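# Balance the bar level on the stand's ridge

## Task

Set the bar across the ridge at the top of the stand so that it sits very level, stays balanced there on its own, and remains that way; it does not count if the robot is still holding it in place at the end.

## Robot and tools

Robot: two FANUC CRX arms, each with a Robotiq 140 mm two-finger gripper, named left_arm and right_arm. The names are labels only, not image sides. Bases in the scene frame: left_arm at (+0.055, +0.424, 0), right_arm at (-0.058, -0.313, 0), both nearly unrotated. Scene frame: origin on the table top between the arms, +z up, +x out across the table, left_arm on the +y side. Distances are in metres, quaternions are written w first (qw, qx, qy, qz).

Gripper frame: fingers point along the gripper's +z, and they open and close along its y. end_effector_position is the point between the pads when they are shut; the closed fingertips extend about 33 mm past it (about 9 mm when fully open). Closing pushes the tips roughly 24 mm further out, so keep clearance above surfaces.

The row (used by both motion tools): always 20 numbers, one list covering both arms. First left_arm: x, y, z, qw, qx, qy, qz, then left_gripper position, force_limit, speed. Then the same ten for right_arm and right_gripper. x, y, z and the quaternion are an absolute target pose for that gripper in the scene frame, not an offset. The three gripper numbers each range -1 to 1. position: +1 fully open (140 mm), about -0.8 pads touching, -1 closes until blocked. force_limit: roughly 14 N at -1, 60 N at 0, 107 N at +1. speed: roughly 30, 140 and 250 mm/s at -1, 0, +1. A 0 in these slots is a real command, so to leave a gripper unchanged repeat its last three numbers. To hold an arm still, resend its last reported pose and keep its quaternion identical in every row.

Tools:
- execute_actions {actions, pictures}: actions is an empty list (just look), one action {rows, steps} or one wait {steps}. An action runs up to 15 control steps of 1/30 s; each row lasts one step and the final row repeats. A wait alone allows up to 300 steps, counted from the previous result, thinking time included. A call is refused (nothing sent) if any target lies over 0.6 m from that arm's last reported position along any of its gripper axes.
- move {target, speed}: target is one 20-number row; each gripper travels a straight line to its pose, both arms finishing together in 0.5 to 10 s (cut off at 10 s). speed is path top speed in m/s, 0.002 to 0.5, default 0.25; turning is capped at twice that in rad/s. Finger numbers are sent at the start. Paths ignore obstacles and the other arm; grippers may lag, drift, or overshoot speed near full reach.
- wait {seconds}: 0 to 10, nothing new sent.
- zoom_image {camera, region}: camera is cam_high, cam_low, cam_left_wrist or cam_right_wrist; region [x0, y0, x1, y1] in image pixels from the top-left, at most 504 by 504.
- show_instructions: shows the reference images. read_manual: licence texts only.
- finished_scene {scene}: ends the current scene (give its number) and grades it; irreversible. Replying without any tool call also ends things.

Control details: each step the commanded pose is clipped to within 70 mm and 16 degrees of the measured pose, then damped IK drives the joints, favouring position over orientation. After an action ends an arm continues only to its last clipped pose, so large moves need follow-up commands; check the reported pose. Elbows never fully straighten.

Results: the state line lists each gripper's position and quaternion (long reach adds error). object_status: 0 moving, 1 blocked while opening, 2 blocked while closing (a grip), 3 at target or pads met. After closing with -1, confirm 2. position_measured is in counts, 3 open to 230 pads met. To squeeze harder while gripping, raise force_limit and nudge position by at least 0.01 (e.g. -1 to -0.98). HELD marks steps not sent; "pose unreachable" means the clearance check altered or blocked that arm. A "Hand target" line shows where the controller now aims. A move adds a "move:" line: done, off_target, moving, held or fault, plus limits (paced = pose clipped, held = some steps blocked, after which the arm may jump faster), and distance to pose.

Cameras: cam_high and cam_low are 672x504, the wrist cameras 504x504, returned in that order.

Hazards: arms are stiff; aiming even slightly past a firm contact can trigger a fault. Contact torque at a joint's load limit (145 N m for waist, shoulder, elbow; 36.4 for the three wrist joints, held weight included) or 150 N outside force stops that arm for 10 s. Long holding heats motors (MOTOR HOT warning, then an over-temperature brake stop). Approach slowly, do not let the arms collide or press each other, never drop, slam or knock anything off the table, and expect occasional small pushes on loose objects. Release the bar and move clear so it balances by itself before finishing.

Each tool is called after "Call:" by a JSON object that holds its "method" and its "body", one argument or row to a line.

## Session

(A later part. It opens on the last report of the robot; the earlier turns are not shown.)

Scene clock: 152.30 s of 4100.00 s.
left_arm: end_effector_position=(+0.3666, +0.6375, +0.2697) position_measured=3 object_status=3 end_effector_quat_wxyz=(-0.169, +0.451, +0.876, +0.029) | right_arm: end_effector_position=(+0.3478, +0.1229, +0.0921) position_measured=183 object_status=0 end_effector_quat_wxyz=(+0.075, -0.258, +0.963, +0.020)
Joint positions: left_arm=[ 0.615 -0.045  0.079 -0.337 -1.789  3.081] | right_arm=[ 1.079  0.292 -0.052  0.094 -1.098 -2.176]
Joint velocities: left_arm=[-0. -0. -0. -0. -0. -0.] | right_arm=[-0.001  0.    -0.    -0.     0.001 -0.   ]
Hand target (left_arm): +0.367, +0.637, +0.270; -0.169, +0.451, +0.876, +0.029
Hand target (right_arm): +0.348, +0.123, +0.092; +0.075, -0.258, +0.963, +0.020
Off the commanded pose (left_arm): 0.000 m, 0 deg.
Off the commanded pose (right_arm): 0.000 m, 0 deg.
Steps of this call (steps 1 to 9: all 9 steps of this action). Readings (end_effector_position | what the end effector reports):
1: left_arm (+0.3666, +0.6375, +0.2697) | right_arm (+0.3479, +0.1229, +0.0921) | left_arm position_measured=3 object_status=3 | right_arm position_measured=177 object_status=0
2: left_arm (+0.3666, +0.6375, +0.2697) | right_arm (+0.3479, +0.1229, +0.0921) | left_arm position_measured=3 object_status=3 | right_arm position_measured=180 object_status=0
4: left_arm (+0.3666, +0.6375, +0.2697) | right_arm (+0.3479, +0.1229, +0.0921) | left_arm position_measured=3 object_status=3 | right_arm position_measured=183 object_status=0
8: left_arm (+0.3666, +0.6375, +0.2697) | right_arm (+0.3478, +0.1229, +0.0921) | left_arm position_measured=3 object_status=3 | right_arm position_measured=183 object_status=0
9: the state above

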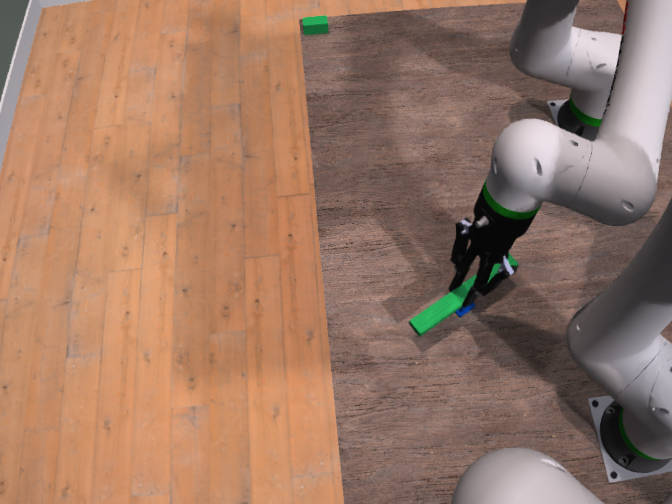

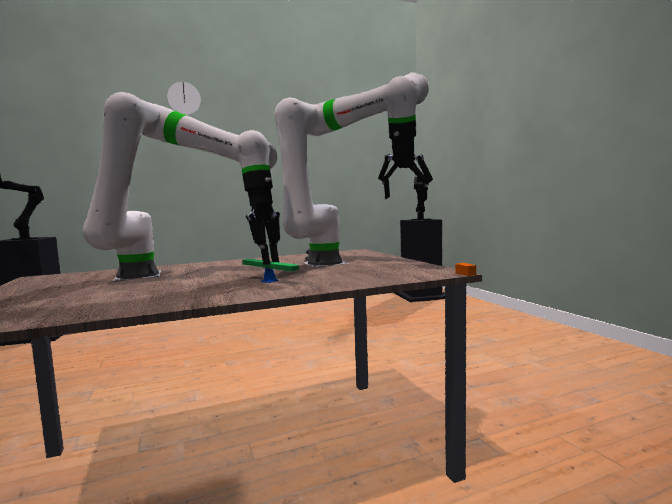

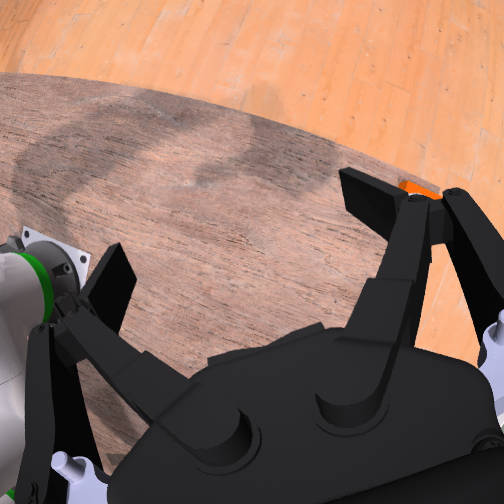

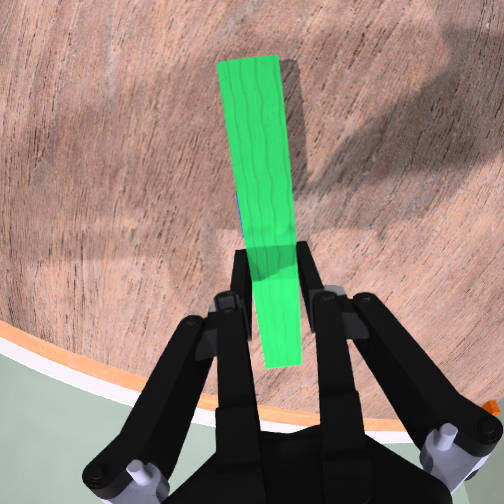

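Call:
{"method": "move", "body": {
  "target": [0.3666,0.6375,0.2697,-0.169,0.451,0.876,0.029,1,0,0,0.3479,0.123,0.0945,0.0753,-0.2582,0.9631,0.0202,-0.98,-0.2,-0.3],
  "speed": 0.01
}}

Call:
{"method": "move", "body": {
  "target": [0.3666,0.6375,0.2697,-0.169,0.451,0.876,0.029,1,0,0,0.3463,0.122,0.094,0.0873,-0.2579,0.962,0.0234,-0.98,-0.2,-0.3],
  "speed": 0.02
}}

Call:
{"method": "move", "body": {
  "target": [0.3666,0.6375,0.2697,-0.169,0.451,0.876,0.029,1,0,0,0.3463,0.122,0.0925,0.0873,-0.2579,0.962,0.0234,-0.98,-0.2,-0.3],
  "speed": 0.005
}}

Call:
{"method": "zoom_image", "body": {
  "camera": "cam_low",
  "region": [230,240,310,295]
}}

Call:
{"method": "execute_actions", "body": {
  "actions": [
    {"rows":[[0.3666,0.6375,0.2697,-0.169,0.451,0.876,0.029,1,0,0,0.3463,0.122,0.0925,0.0873,-0.2579,0.962,0.0234,-0.38,-0.3,-1]],"steps":10}
  ],
  "pictures": false
}}

Call:
{"method": "execute_actions", "body": {
  "actions": [
    {"rows":[[0.3666,0.6375,0.2697,-0.169,0.451,0.876,0.029,1,0,0,0.3463,0.122,0.0925,0.0873,-0.2579,0.962,0.0234,-1,-0.7,-0.3]],"steps":12}
  ]
}}

Call:
{"method": "zoom_image", "body": {
  "camera": "cam_low",
  "region": [230,240,310,295]
}}

Scene clock: 158.50 s of 4100.00 s.
left_arm: end_effector_position=(+0.3666, +0.6375, +0.2697) position_measured=3 object_status=3 end_effector_quat_wxyz=(-0.169, +0.451, +0.876, +0.029) | right_arm: end_effector_position=(+0.3479, +0.1230, +0.0945) position_measured=185 object_status=2 end_effector_quat_wxyz=(+0.075, -0.258, +0.963, +0.020)
Joint positions: left_arm=[ 0.615 -0.045  0.079 -0.337 -1.789  3.081] | right_arm=[ 1.079  0.29  -0.049  0.094 -1.102 -2.176]
Joint velocities: left_arm=[ 0.    -0.     0.     0.001  0.    -0.001] | right_arm=[-0.    -0.     0.    -0.     0.     0.001]
Hand target (left_arm): +0.367, +0.637, +0.270; -0.169, +0.451, +0.876, +0.029
Hand target (right_arm): +0.348, +0.123, +0.094; +0.075, -0.258, +0.963, +0.020
Off the commanded pose (left_arm): 0.000 m, 0 deg.
Off the commanded pose (right_arm): 0.000 m, 0 deg.
After step 90, 2.50 s passed at rest.
move: done

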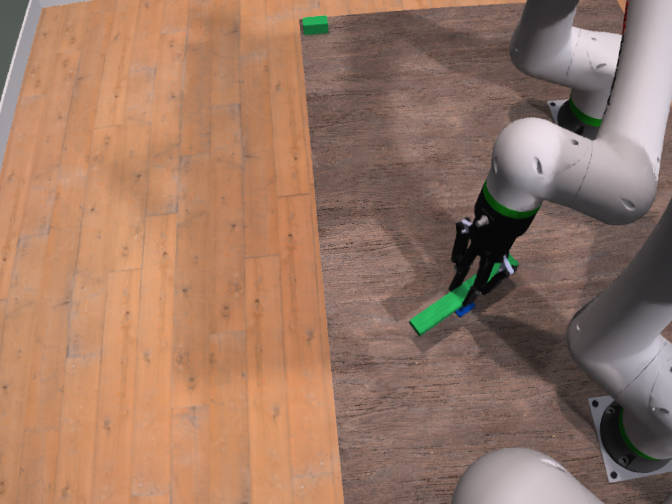

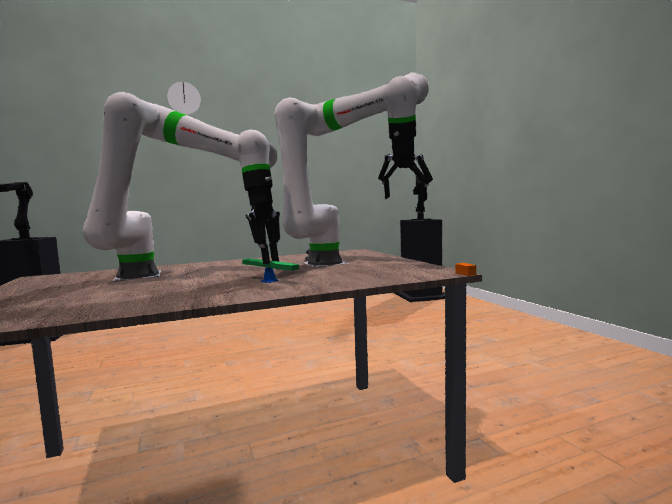

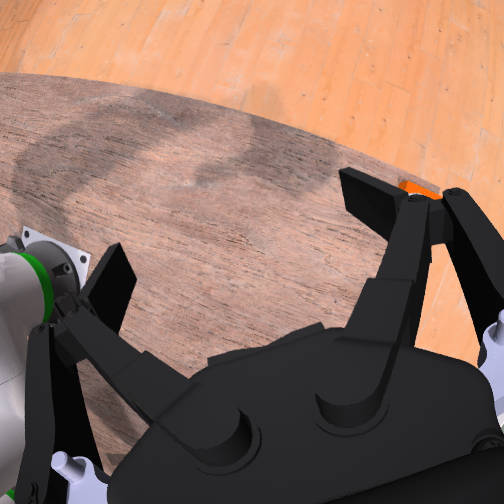

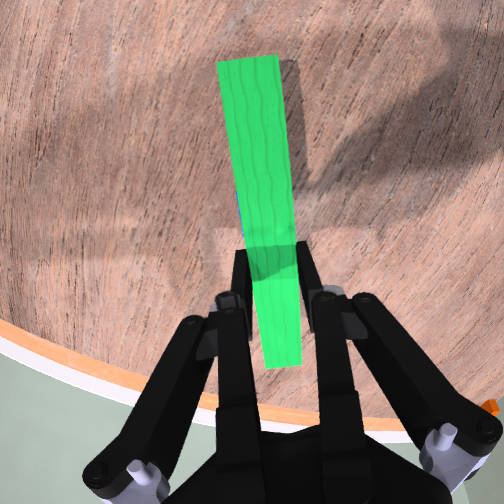

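Scene clock: 159.33 s of 4100.00 s.
left_arm: end_effector_position=(+0.3666, +0.6375, +0.2697) position_measured=3 object_status=3 end_effector_quat_wxyz=(-0.169, +0.451, +0.876, +0.029) | right_arm: end_effector_position=(+0.3464, +0.1220, +0.0940) position_measured=185 object_status=2 end_effector_quat_wxyz=(+0.087, -0.258, +0.962, +0.023)
Joint positions: left_arm=[ 0.615 -0.045  0.079 -0.337 -1.789  3.081] | right_arm=[ 1.089  0.267 -0.088  0.113 -1.067 -2.196]
Joint velocities: left_arm=[ 0.     0.    -0.     0.001 -0.     0.   ] | right_arm=[ 0.001 -0.002 -0.004  0.002  0.004 -0.003]
Hand target (left_arm): +0.367, +0.637, +0.270; -0.169, +0.451, +0.876, +0.029
Hand target (right_arm): +0.346, +0.122, +0.094; +0.087, -0.258, +0.962, +0.023
Off the commanded pose (left_arm): 0.000 m, 0 deg.
Off the commanded pose (right_arm): 0.000 m, 0 deg.
move: done

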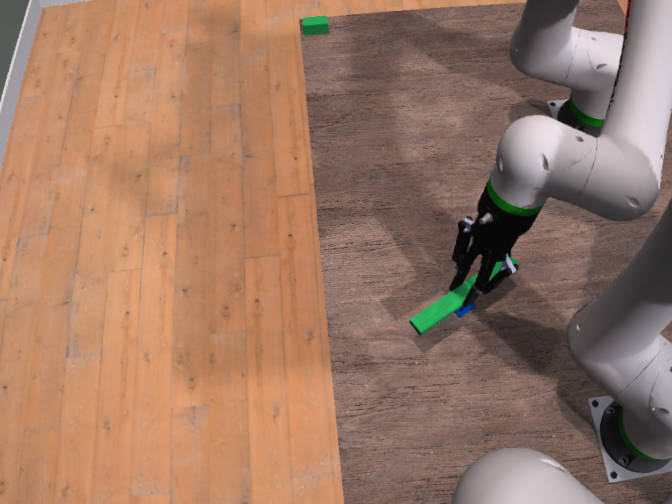

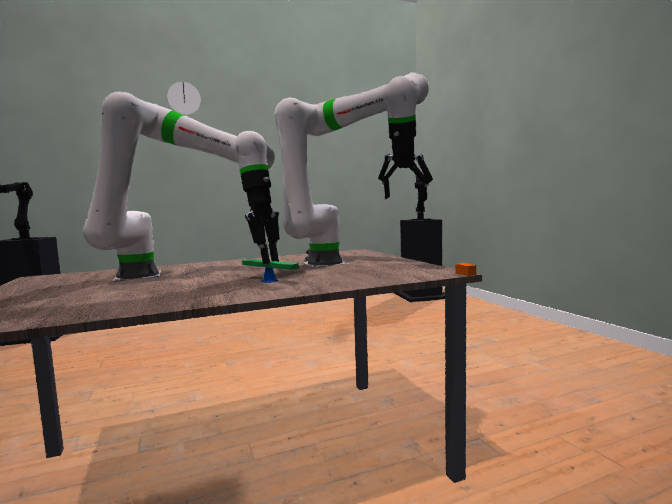

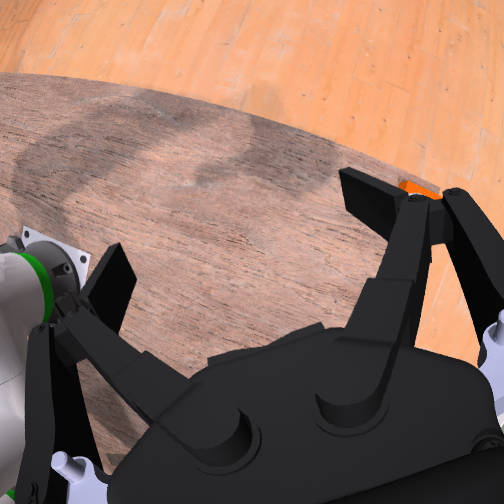

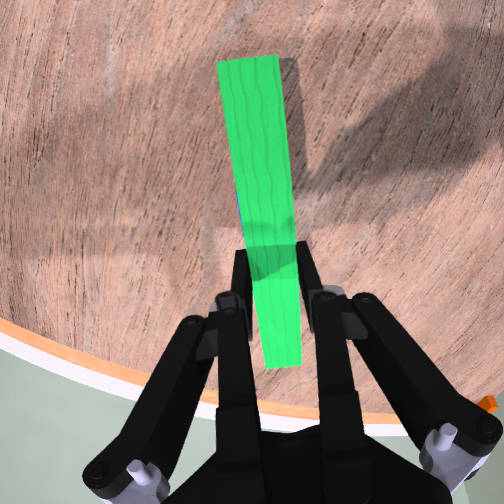

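Scene clock: 160.03 s of 4100.00 s.
left_arm: end_effector_position=(+0.3666, +0.6375, +0.2697) position_measured=3 object_status=3 end_effector_quat_wxyz=(-0.169, +0.451, +0.876, +0.029) | right_arm: end_effector_position=(+0.3463, +0.1220, +0.0925) position_measured=185 object_status=2 end_effector_quat_wxyz=(+0.087, -0.258, +0.962, +0.023)
Joint positions: left_arm=[ 0.615 -0.045  0.079 -0.337 -1.789  3.081] | right_arm=[ 1.09   0.268 -0.09   0.113 -1.063 -2.197]
Joint velocities: left_arm=[-0.    -0.     0.    -0.     0.    -0.001] | right_arm=[-0.    -0.    -0.     0.     0.     0.001]
Hand target (left_arm): +0.367, +0.637, +0.270; -0.169, +0.451, +0.876, +0.029
Hand target (right_arm): +0.346, +0.122, +0.093; +0.087, -0.258, +0.962, +0.023
Off the commanded pose (left_arm): 0.000 m, 0 deg.
Off the commanded pose (right_arm): 0.000 m, 0 deg.
move: done

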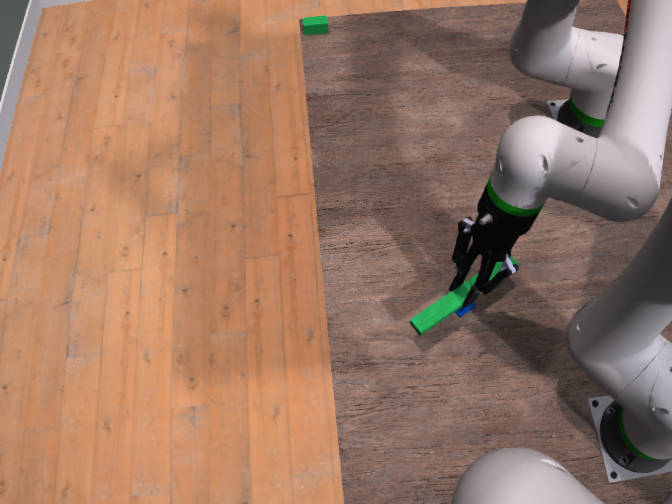

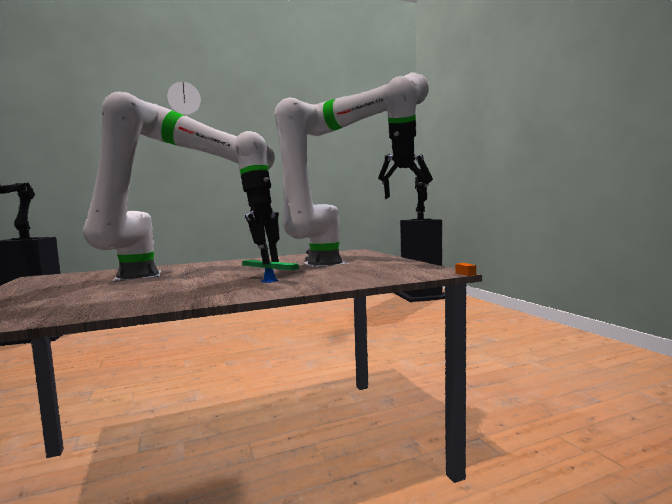

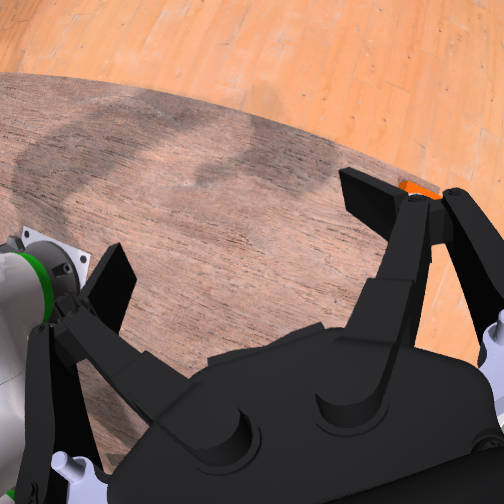

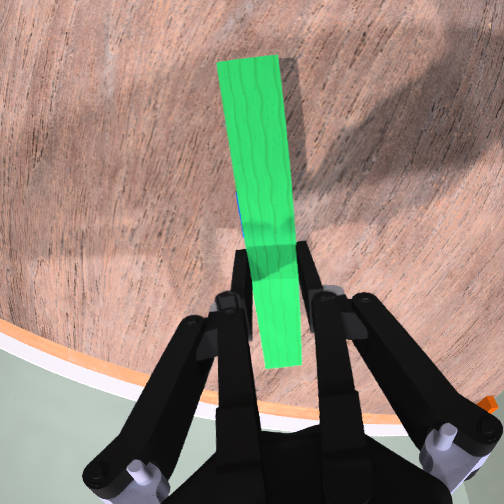

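Region (230, 240, 310, 295) of cam_low's 672x504 image, scaled by 6.300, with more detail than that image has; it fills the top 346 rows of this view, and the rest is white.

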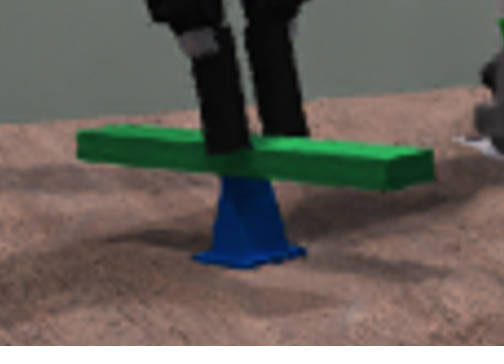

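Scene clock: 160.37 s of 4100.00 s.
left_arm: end_effector_position=(+0.3666, +0.6375, +0.2697) position_measured=3 object_status=3 end_effector_quat_wxyz=(-0.169, +0.451, +0.876, +0.029) | right_arm: end_effector_position=(+0.3463, +0.1220, +0.0925) position_measured=177 object_status=0 end_effector_quat_wxyz=(+0.087, -0.258, +0.962, +0.023)
Joint positions: left_arm=[ 0.615 -0.045  0.079 -0.337 -1.789  3.081] | right_arm=[ 1.09   0.268 -0.09   0.113 -1.063 -2.197]
Joint velocities: left_arm=[ 0.     0.001  0.    -0.     0.    -0.001] | right_arm=[ 0.  0.  0. -0.  0.  0.]
Hand target (left_arm): +0.367, +0.637, +0.270; -0.169, +0.451, +0.876, +0.029
Hand target (right_arm): +0.346, +0.122, +0.093; +0.087, -0.258, +0.962, +0.023
Off the commanded pose (left_arm): 0.000 m, 0 deg.
Off the commanded pose (right_arm): 0.000 m, 0 deg.
Steps of this call (steps 1 to 10: all 10 steps of this action). Readings (end_effector_position | what the end effector reports):
1: left_arm (+0.3666, +0.6375, +0.2697) | right_arm (+0.3463, +0.1220, +0.0925) | left_arm position_measured=3 object_status=3 | right_arm position_measured=185 object_status=0
2: left_arm (+0.3666, +0.6375, +0.2697) | right_arm (+0.3463, +0.1220, +0.0925) | left_arm position_measured=3 object_status=3 | right_arm position_measured=185 object_status=0
4: left_arm (+0.3666, +0.6375, +0.2697) | right_arm (+0.3463, +0.1220, +0.0925) | left_arm position_measured=3 object_status=3 | right_arm position_measured=181 object_status=0
8: left_arm (+0.3666, +0.6375, +0.2697) | right_arm (+0.3463, +0.1220, +0.0925) | left_arm position_measured=3 object_status=3 | right_arm position_measured=177 object_status=0
10: the state above

Scene clock: 160.77 s of 4100.00 s.
left_arm: end_effector_position=(+0.3666, +0.6375, +0.2697) position_measured=3 object_status=3 end_effector_quat_wxyz=(-0.169, +0.451, +0.876, +0.029) | right_arm: end_effector_position=(+0.3463, +0.1220, +0.0925) position_measured=183 object_status=0 end_effector_quat_wxyz=(+0.087, -0.258, +0.962, +0.023)
Joint positions: left_arm=[ 0.615 -0.045  0.079 -0.337 -1.789  3.081] | right_arm=[ 1.09   0.268 -0.09   0.113 -1.063 -2.197]
Joint velocities: left_arm=[-0.     0.    -0.     0.    -0.    -0.001] | right_arm=[-0.    -0.     0.    -0.     0.    -0.001]
Hand target (left_arm): +0.367, +0.637, +0.270; -0.169, +0.451, +0.876, +0.029
Hand target (right_arm): +0.346, +0.122, +0.093; +0.087, -0.258, +0.962, +0.023
Off the commanded pose (left_arm): 0.000 m, 0 deg.
Off the commanded pose (right_arm): 0.000 m, 0 deg.
Steps of this call (steps 1 to 12: all 12 steps of this action). Readings (end_effector_position | what the end effector reports):
1: left_arm (+0.3666, +0.6375, +0.2697) | right_arm (+0.3463, +0.1220, +0.0925) | left_arm position_measured=3 object_status=3 | right_arm position_measured=177 object_status=0
2: left_arm (+0.3666, +0.6375, +0.2697) | right_arm (+0.3463, +0.1220, +0.0925) | left_arm position_measured=3 object_status=3 | right_arm position_measured=180 object_status=0
4: left_arm (+0.3666, +0.6375, +0.2697) | right_arm (+0.3463, +0.1220, +0.0925) | left_arm position_measured=3 object_status=3 | right_arm position_measured=183 object_status=0
8: left_arm (+0.3666, +0.6375, +0.2697) | right_arm (+0.3463, +0.1220, +0.0925) | left_arm position_measured=3 object_status=3 | right_arm position_measured=183 object_status=0
12: the state above

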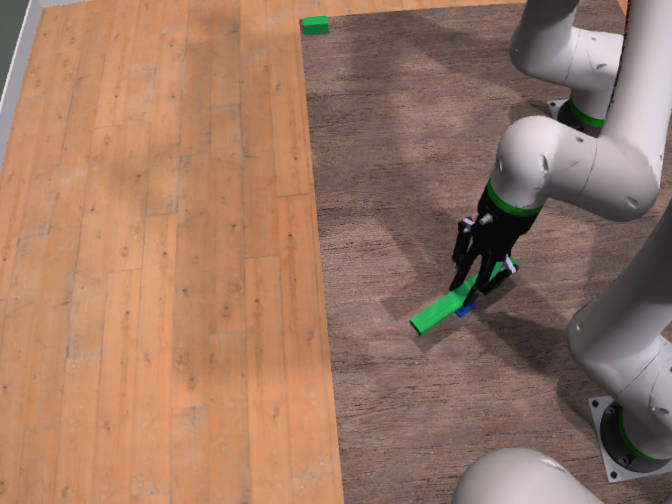

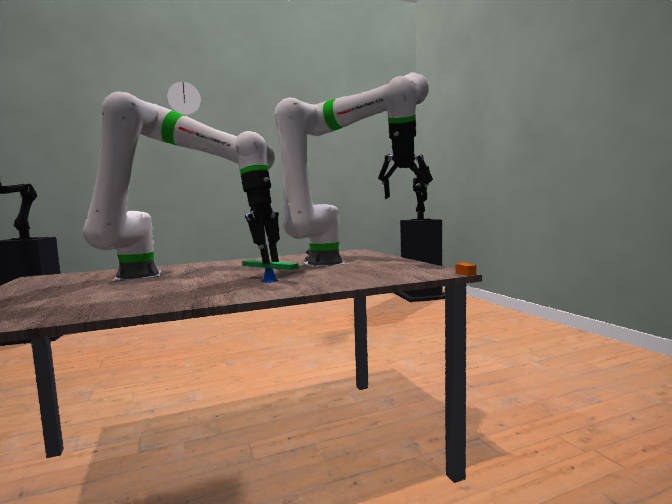

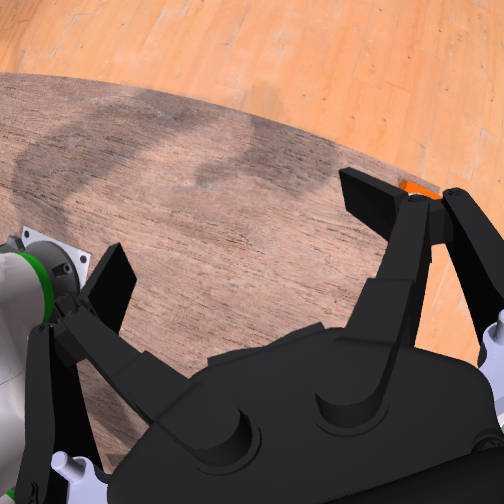

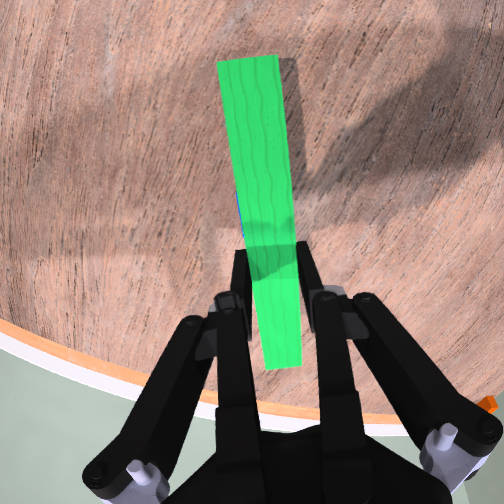

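Region (230, 240, 310, 295) of cam_low's 672x504 image, scaled by 6.300, with more detail than that image has; it fills the top 346 rows of this view, and the rest is white.

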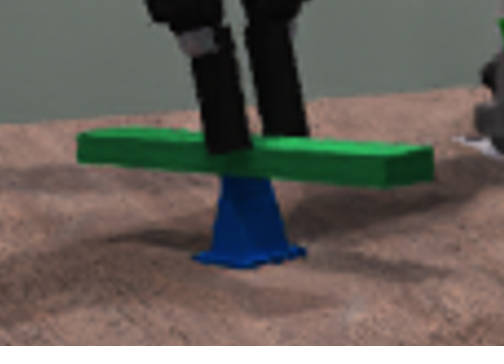

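Slightly left; test again.

Call:
{"method": "execute_actions", "body": {
  "actions": [
    {"rows":[[0.3666,0.6375,0.2697,-0.169,0.451,0.876,0.029,1,0,0,0.3463,0.122,0.0925,0.0873,-0.2579,0.962,0.0234,-0.38,-0.3,-1]],"steps":13}
  ],
  "pictures": false
}}

Call:
{"method": "execute_actions", "body": {
  "actions": [
    {"rows":[[0.3666,0.6375,0.2697,-0.169,0.451,0.876,0.029,1,0,0,0.3463,0.122,0.0925,0.0873,-0.2579,0.962,0.0234,-1,-0.7,-0.3]],"steps":10}
  ]
}}

Call:
{"method": "zoom_image", "body": {
  "camera": "cam_low",
  "region": [230,240,310,295]
}}

Scene clock: 163.23 s of 4100.00 s.
left_arm: end_effector_position=(+0.3666, +0.6375, +0.2697) position_measured=3 object_status=3 end_effector_quat_wxyz=(-0.169, +0.451, +0.876, +0.029) | right_arm: end_effector_position=(+0.3463, +0.1220, +0.0924) position_measured=177 object_status=0 end_effector_quat_wxyz=(+0.087, -0.258, +0.962, +0.023)
Joint positions: left_arm=[ 0.615 -0.045  0.079 -0.337 -1.789  3.081] | right_arm=[ 1.09   0.268 -0.09   0.113 -1.063 -2.197]
Joint velocities: left_arm=[ 0.    -0.001  0.    -0.    -0.    -0.001] | right_arm=[-0.001 -0.     0.     0.     0.     0.001]
Hand target (left_arm): +0.367, +0.637, +0.270; -0.169, +0.451, +0.876, +0.029
Hand target (right_arm): +0.346, +0.122, +0.093; +0.087, -0.258, +0.962, +0.023
Off the commanded pose (left_arm): 0.000 m, 0 deg.
Off the commanded pose (right_arm): 0.000 m, 0 deg.
Steps of this call (steps 1 to 61: nothing new was sent; steps 62 to 74: all 13 steps of this action). Readings (end_effector_position | what the end effector reports):
62: left_arm (+0.3666, +0.6375, +0.2697) | right_arm (+0.3463, +0.1220, +0.0925) | left_arm position_measured=3 object_status=3 | right_arm position_measured=183 object_status=0
63: left_arm (+0.3666, +0.6375, +0.2697) | right_arm (+0.3463, +0.1220, +0.0925) | left_arm position_measured=3 object_status=3 | right_arm position_measured=183 object_status=0
65: left_arm (+0.3666, +0.6375, +0.2697) | right_arm (+0.3463, +0.1220, +0.0924) | left_arm position_measured=3 object_status=3 | right_arm position_measured=179 object_status=0
69: left_arm (+0.3666, +0.6375, +0.2697) | right_arm (+0.3463, +0.1220, +0.0924) | left_arm position_measured=3 object_status=3 | right_arm position_measured=177 object_status=0
74: the state above

Scene clock: 163.57 s of 4100.00 s.
left_arm: end_effector_position=(+0.3666, +0.6375, +0.2697) position_measured=3 object_status=3 end_effector_quat_wxyz=(-0.169, +0.451, +0.876, +0.029) | right_arm: end_effector_position=(+0.3463, +0.1220, +0.0924) position_measured=183 object_status=0 end_effector_quat_wxyz=(+0.087, -0.258, +0.962, +0.023)
Joint positions: left_arm=[ 0.615 -0.045  0.079 -0.337 -1.789  3.081] | right_arm=[ 1.09   0.268 -0.09   0.113 -1.063 -2.197]
Joint velocities: left_arm=[-0.     0.001  0.    -0.    -0.001 -0.   ] | right_arm=[-0.     0.001  0.     0.    -0.001 -0.001]
Hand target (left_arm): +0.367, +0.637, +0.270; -0.169, +0.451, +0.876, +0.029
Hand target (right_arm): +0.346, +0.122, +0.092; +0.087, -0.258, +0.962, +0.023
Off the commanded pose (left_arm): 0.000 m, 0 deg.
Off the commanded pose (right_arm): 0.000 m, 0 deg.
Steps of this call (steps 1 to 10: all 10 steps of this action). Readings (end_effector_position | what the end effector reports):
1: left_arm (+0.3666, +0.6375, +0.2697) | right_arm (+0.3463, +0.1220, +0.0924) | left_arm position_measured=3 object_status=3 | right_arm position_measured=177 object_status=0
2: left_arm (+0.3666, +0.6375, +0.2697) | right_arm (+0.3463, +0.1220, +0.0924) | left_arm position_measured=3 object_status=3 | right_arm position_measured=180 object_status=0
4: left_arm (+0.3666, +0.6375, +0.2697) | right_arm (+0.3463, +0.1220, +0.0924) | left_arm position_measured=3 object_status=3 | right_arm position_measured=183 object_status=0
8: left_arm (+0.3666, +0.6375, +0.2697) | right_arm (+0.3463, +0.1220, +0.0924) | left_arm position_measured=3 object_status=3 | right_arm position_measured=183 object_status=0
10: the state above

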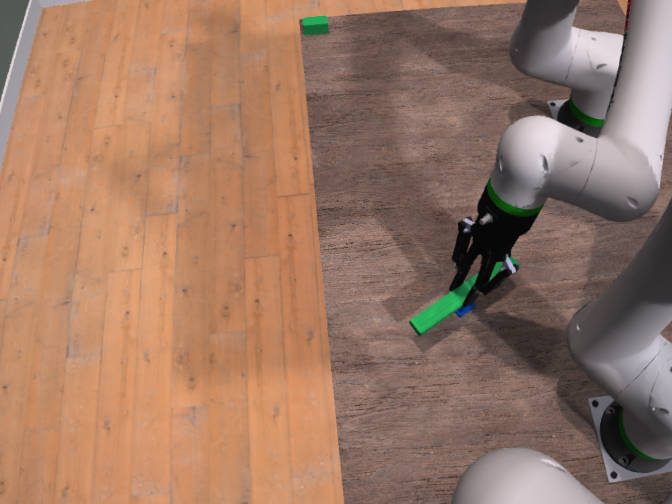

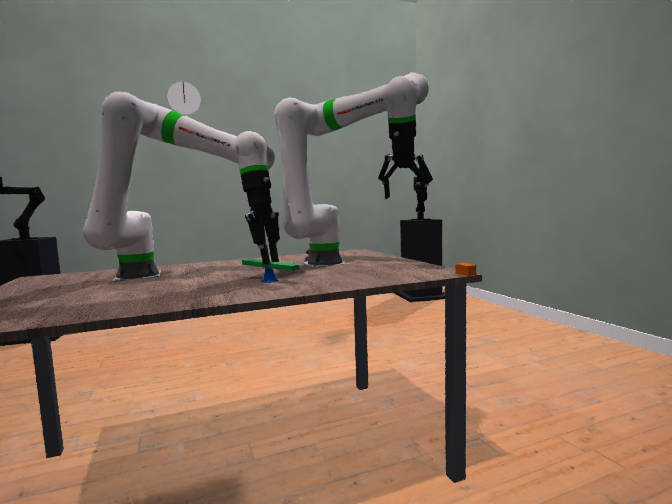

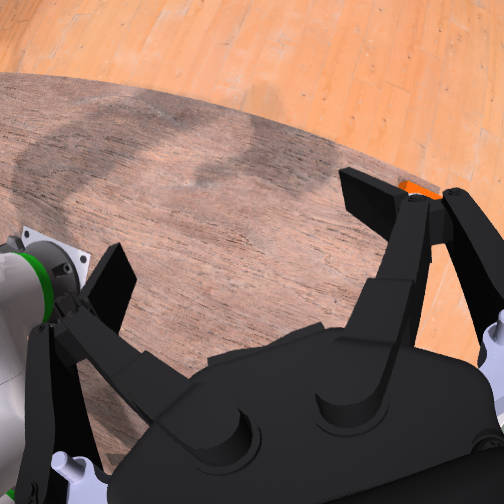

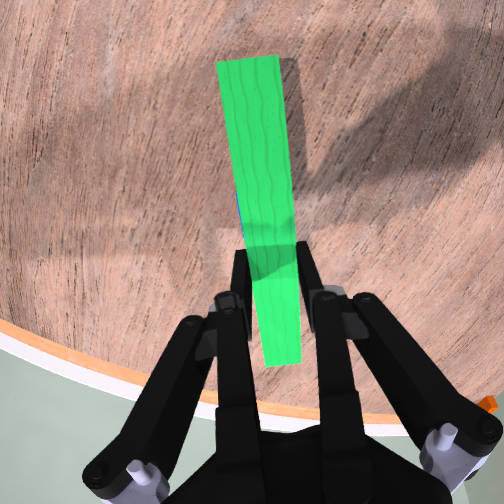

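Region (230, 240, 310, 295) of cam_low's 672x504 image, scaled by 6.300, with more detail than that image has; it fills the top 346 rows of this view, and the rest is white.

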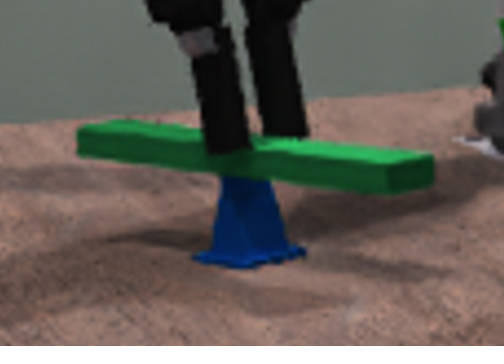

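It rocks about level, suggesting stability. Release.

Call:
{"method": "move", "body": {
  "target": [0.3666,0.6375,0.2697,-0.169,0.451,0.876,0.029,1,0,0,0.3463,0.122,0.0925,0.0873,-0.2579,0.962,0.0234,-0.3,-0.8,-1]
}}

Call:
{"method": "wait", "body": {
  "seconds": 2
}}

Call:
{"method": "zoom_image", "body": {
  "camera": "cam_low",
  "region": [230,240,310,295]
}}

Scene clock: 166.67 s of 4100.00 s.
left_arm: end_effector_position=(+0.3666, +0.6375, +0.2697) position_measured=3 object_status=3 end_effector_quat_wxyz=(-0.169, +0.451, +0.876, +0.029) | right_arm: end_effector_position=(+0.3463, +0.1220, +0.0925) position_measured=167 object_status=3 end_effector_quat_wxyz=(+0.087, -0.258, +0.962, +0.023)
Joint positions: left_arm=[ 0.615 -0.045  0.079 -0.337 -1.789  3.081] | right_arm=[ 1.09   0.268 -0.09   0.113 -1.063 -2.197]
Joint velocities: left_arm=[ 0.    -0.    -0.     0.    -0.     0.001] | right_arm=[-0.002 -0.     0.    -0.    -0.001  0.001]
Hand target (left_arm): +0.367, +0.637, +0.270; -0.169, +0.451, +0.876, +0.029
Hand target (right_arm): +0.346, +0.122, +0.092; +0.087, -0.258, +0.962, +0.023
Off the commanded pose (left_arm): 0.000 m, 0 deg.
Off the commanded pose (right_arm): 0.000 m, 0 deg.
move: done

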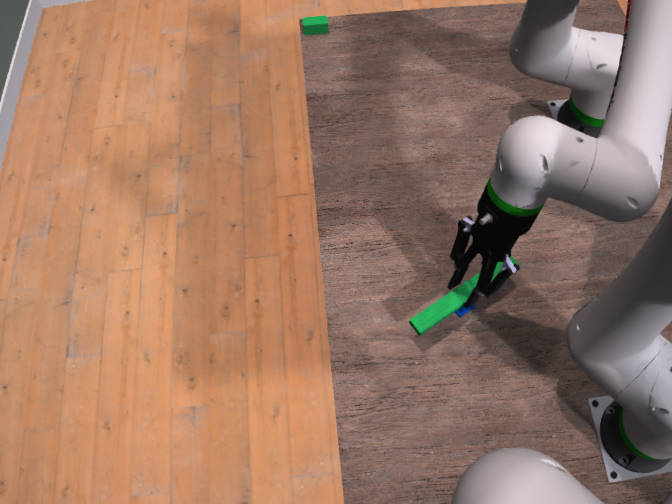

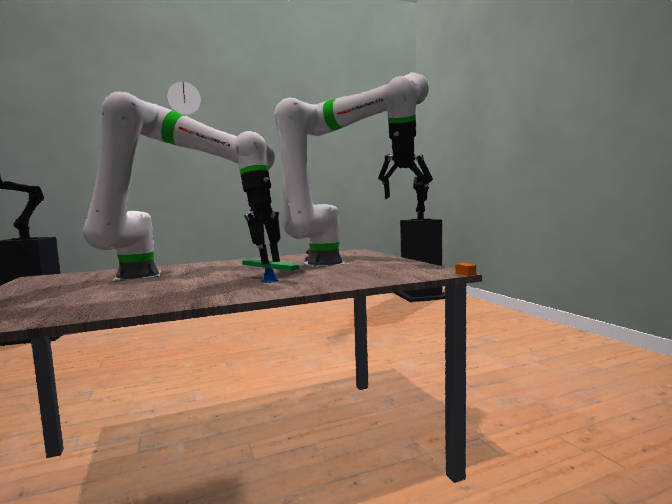

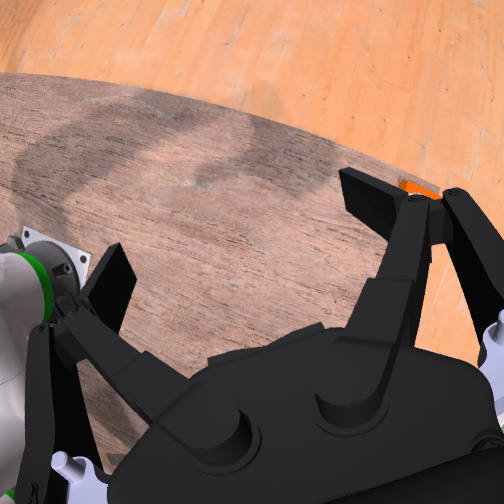

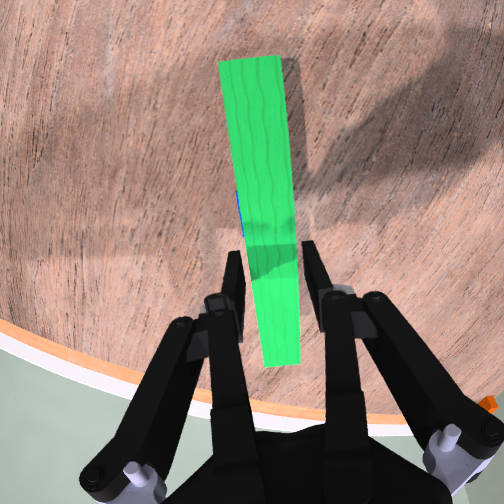

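Scene clock: 168.67 s of 4100.00 s.
left_arm: end_effector_position=(+0.3666, +0.6375, +0.2697) position_measured=3 object_status=3 end_effector_quat_wxyz=(-0.169, +0.451, +0.876, +0.029) | right_arm: end_effector_position=(+0.3463, +0.1220, +0.0925) position_measured=167 object_status=3 end_effector_quat_wxyz=(+0.087, -0.258, +0.962, +0.023)
Joint positions: left_arm=[ 0.615 -0.045  0.079 -0.337 -1.789  3.081] | right_arm=[ 1.09   0.268 -0.09   0.113 -1.063 -2.197]
Joint velocities: left_arm=[-0.     0.001 -0.     0.     0.    -0.   ] | right_arm=[-0.     0.001  0.    -0.     0.001  0.   ]
Hand target (left_arm): +0.367, +0.637, +0.270; -0.169, +0.451, +0.876, +0.029
Hand target (right_arm): +0.346, +0.122, +0.092; +0.087, -0.258, +0.962, +0.023
Off the commanded pose (left_arm): 0.000 m, 0 deg.
Off the commanded pose (right_arm): 0.000 m, 0 deg.
Steps of this call (steps 1 to 60: nothing new was sent). Readings (end_effector_position | what the end effector reports):
1: left_arm (+0.3666, +0.6375, +0.2697) | right_arm (+0.3463, +0.1220, +0.0925) | left_arm position_measured=3 object_status=3 | right_arm position_measured=167 object_status=3
2: left_arm (+0.3666, +0.6375, +0.2697) | right_arm (+0.3463, +0.1220, +0.0925) | left_arm position_measured=3 object_status=3 | right_arm position_measured=167 object_status=3
4: left_arm (+0.3666, +0.6375, +0.2697) | right_arm (+0.3463, +0.1220, +0.0925) | left_arm position_measured=3 object_status=3 | right_arm position_measured=167 object_status=3
8: left_arm (+0.3666, +0.6375, +0.2697) | right_arm (+0.3463, +0.1220, +0.0925) | left_arm position_measured=3 object_status=3 | right_arm position_measured=167 object_status=3
60: the state above

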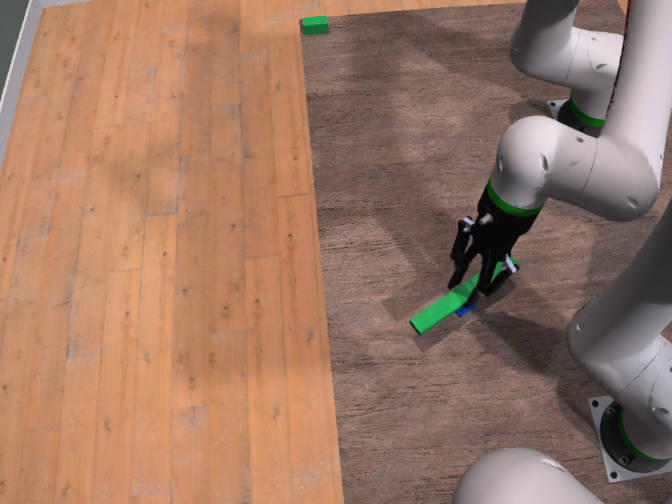

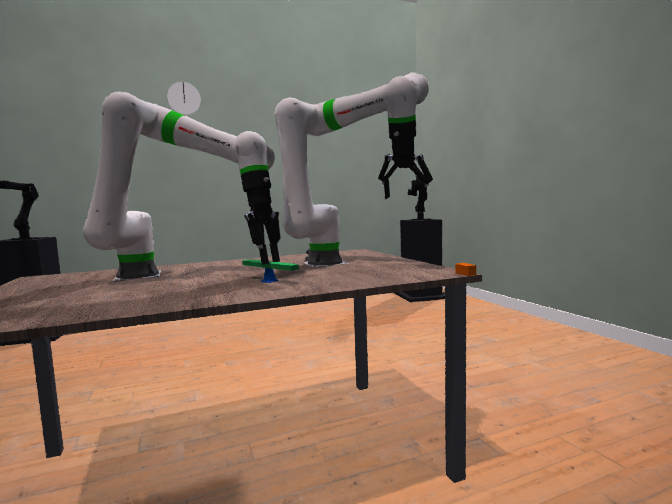

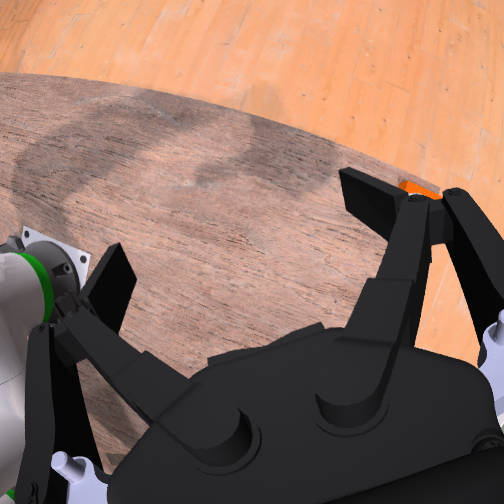

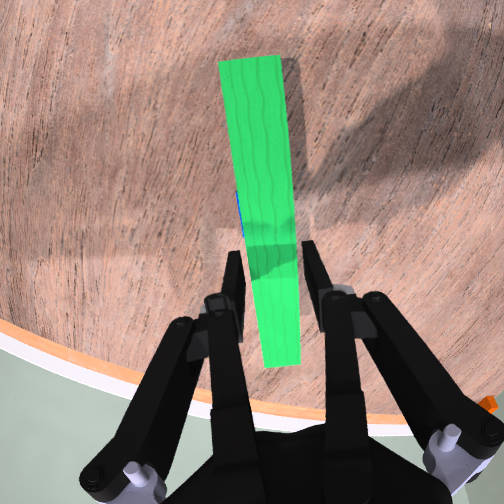

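Region (230, 240, 310, 295) of cam_low's 672x504 image, scaled by 6.300, with more detail than that image has; it fills the top 346 rows of this view, and the rest is white.

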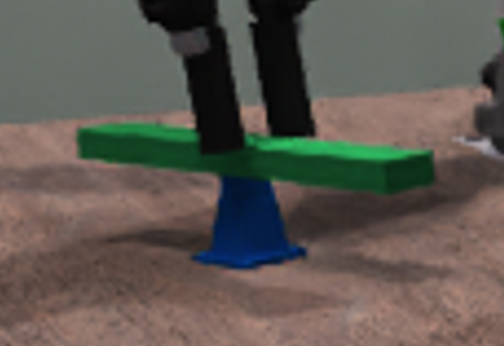

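Call:
{"method": "move", "body": {
  "target": [0.3666,0.6375,0.2697,-0.169,0.451,0.876,0.029,1,0,0,0.3463,0.122,0.16,0.0873,-0.2579,0.962,0.0234,-0.1,-0.8,-1],
  "speed": 0.1
}}

Scene clock: 170.77 s of 4100.00 s.
left_arm: end_effector_position=(+0.3666, +0.6375, +0.2697) position_measured=3 object_status=3 end_effector_quat_wxyz=(-0.169, +0.451, +0.876, +0.029) | right_arm: end_effector_position=(+0.3463, +0.1222, +0.1598) position_measured=141 object_status=3 end_effector_quat_wxyz=(+0.087, -0.258, +0.962, +0.023)
Joint positions: left_arm=[ 0.615 -0.045  0.079 -0.337 -1.789  3.081] | right_arm=[ 1.09   0.228  0.024  0.105 -1.217 -2.178]
Joint velocities: left_arm=[ 0.     0.001 -0.    -0.    -0.     0.001] | right_arm=[ 0.    -0.     0.002 -0.    -0.002  0.001]
Hand target (left_arm): +0.367, +0.638, +0.270; -0.169, +0.451, +0.876, +0.029
Hand target (right_arm): +0.346, +0.122, +0.160; +0.087, -0.258, +0.962, +0.023
Off the commanded pose (left_arm): 0.000 m, 0 deg.
Off the commanded pose (right_arm): 0.000 m, 0 deg.
move: done

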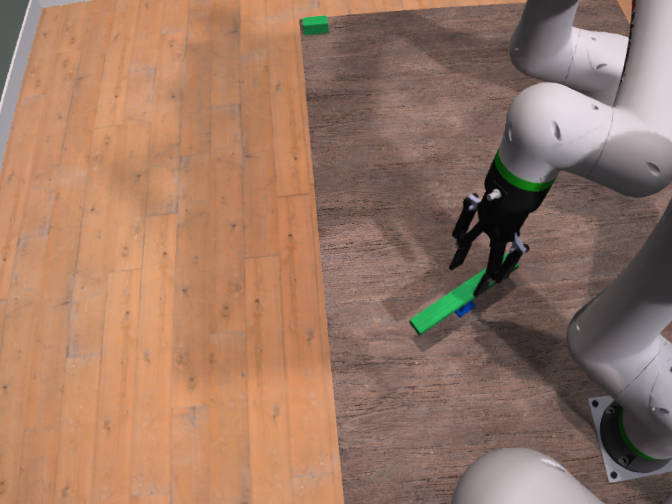

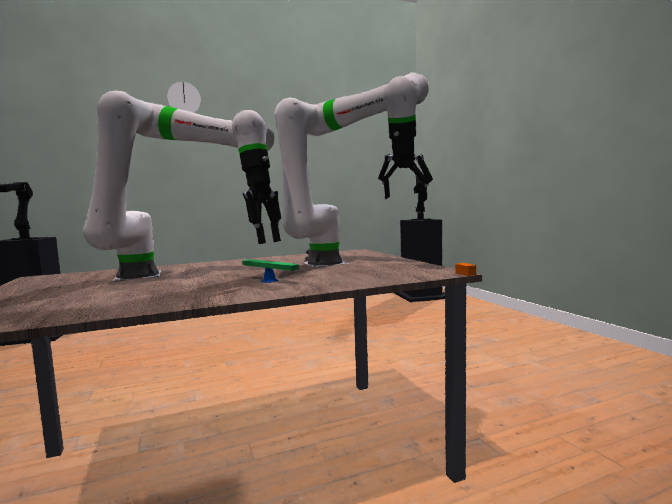

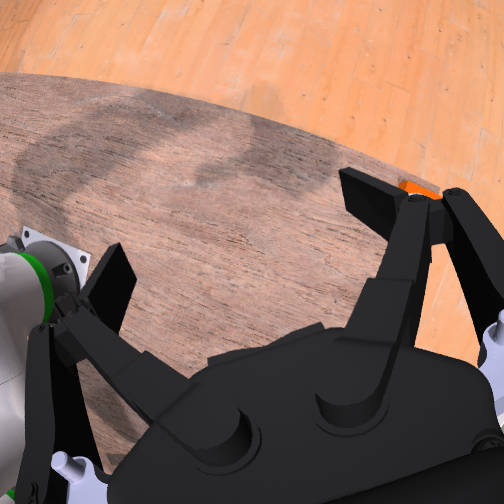

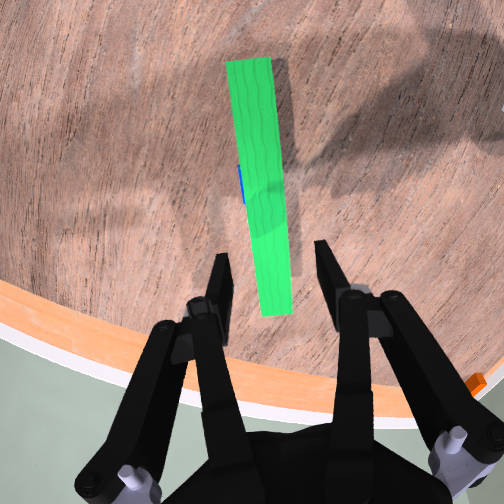

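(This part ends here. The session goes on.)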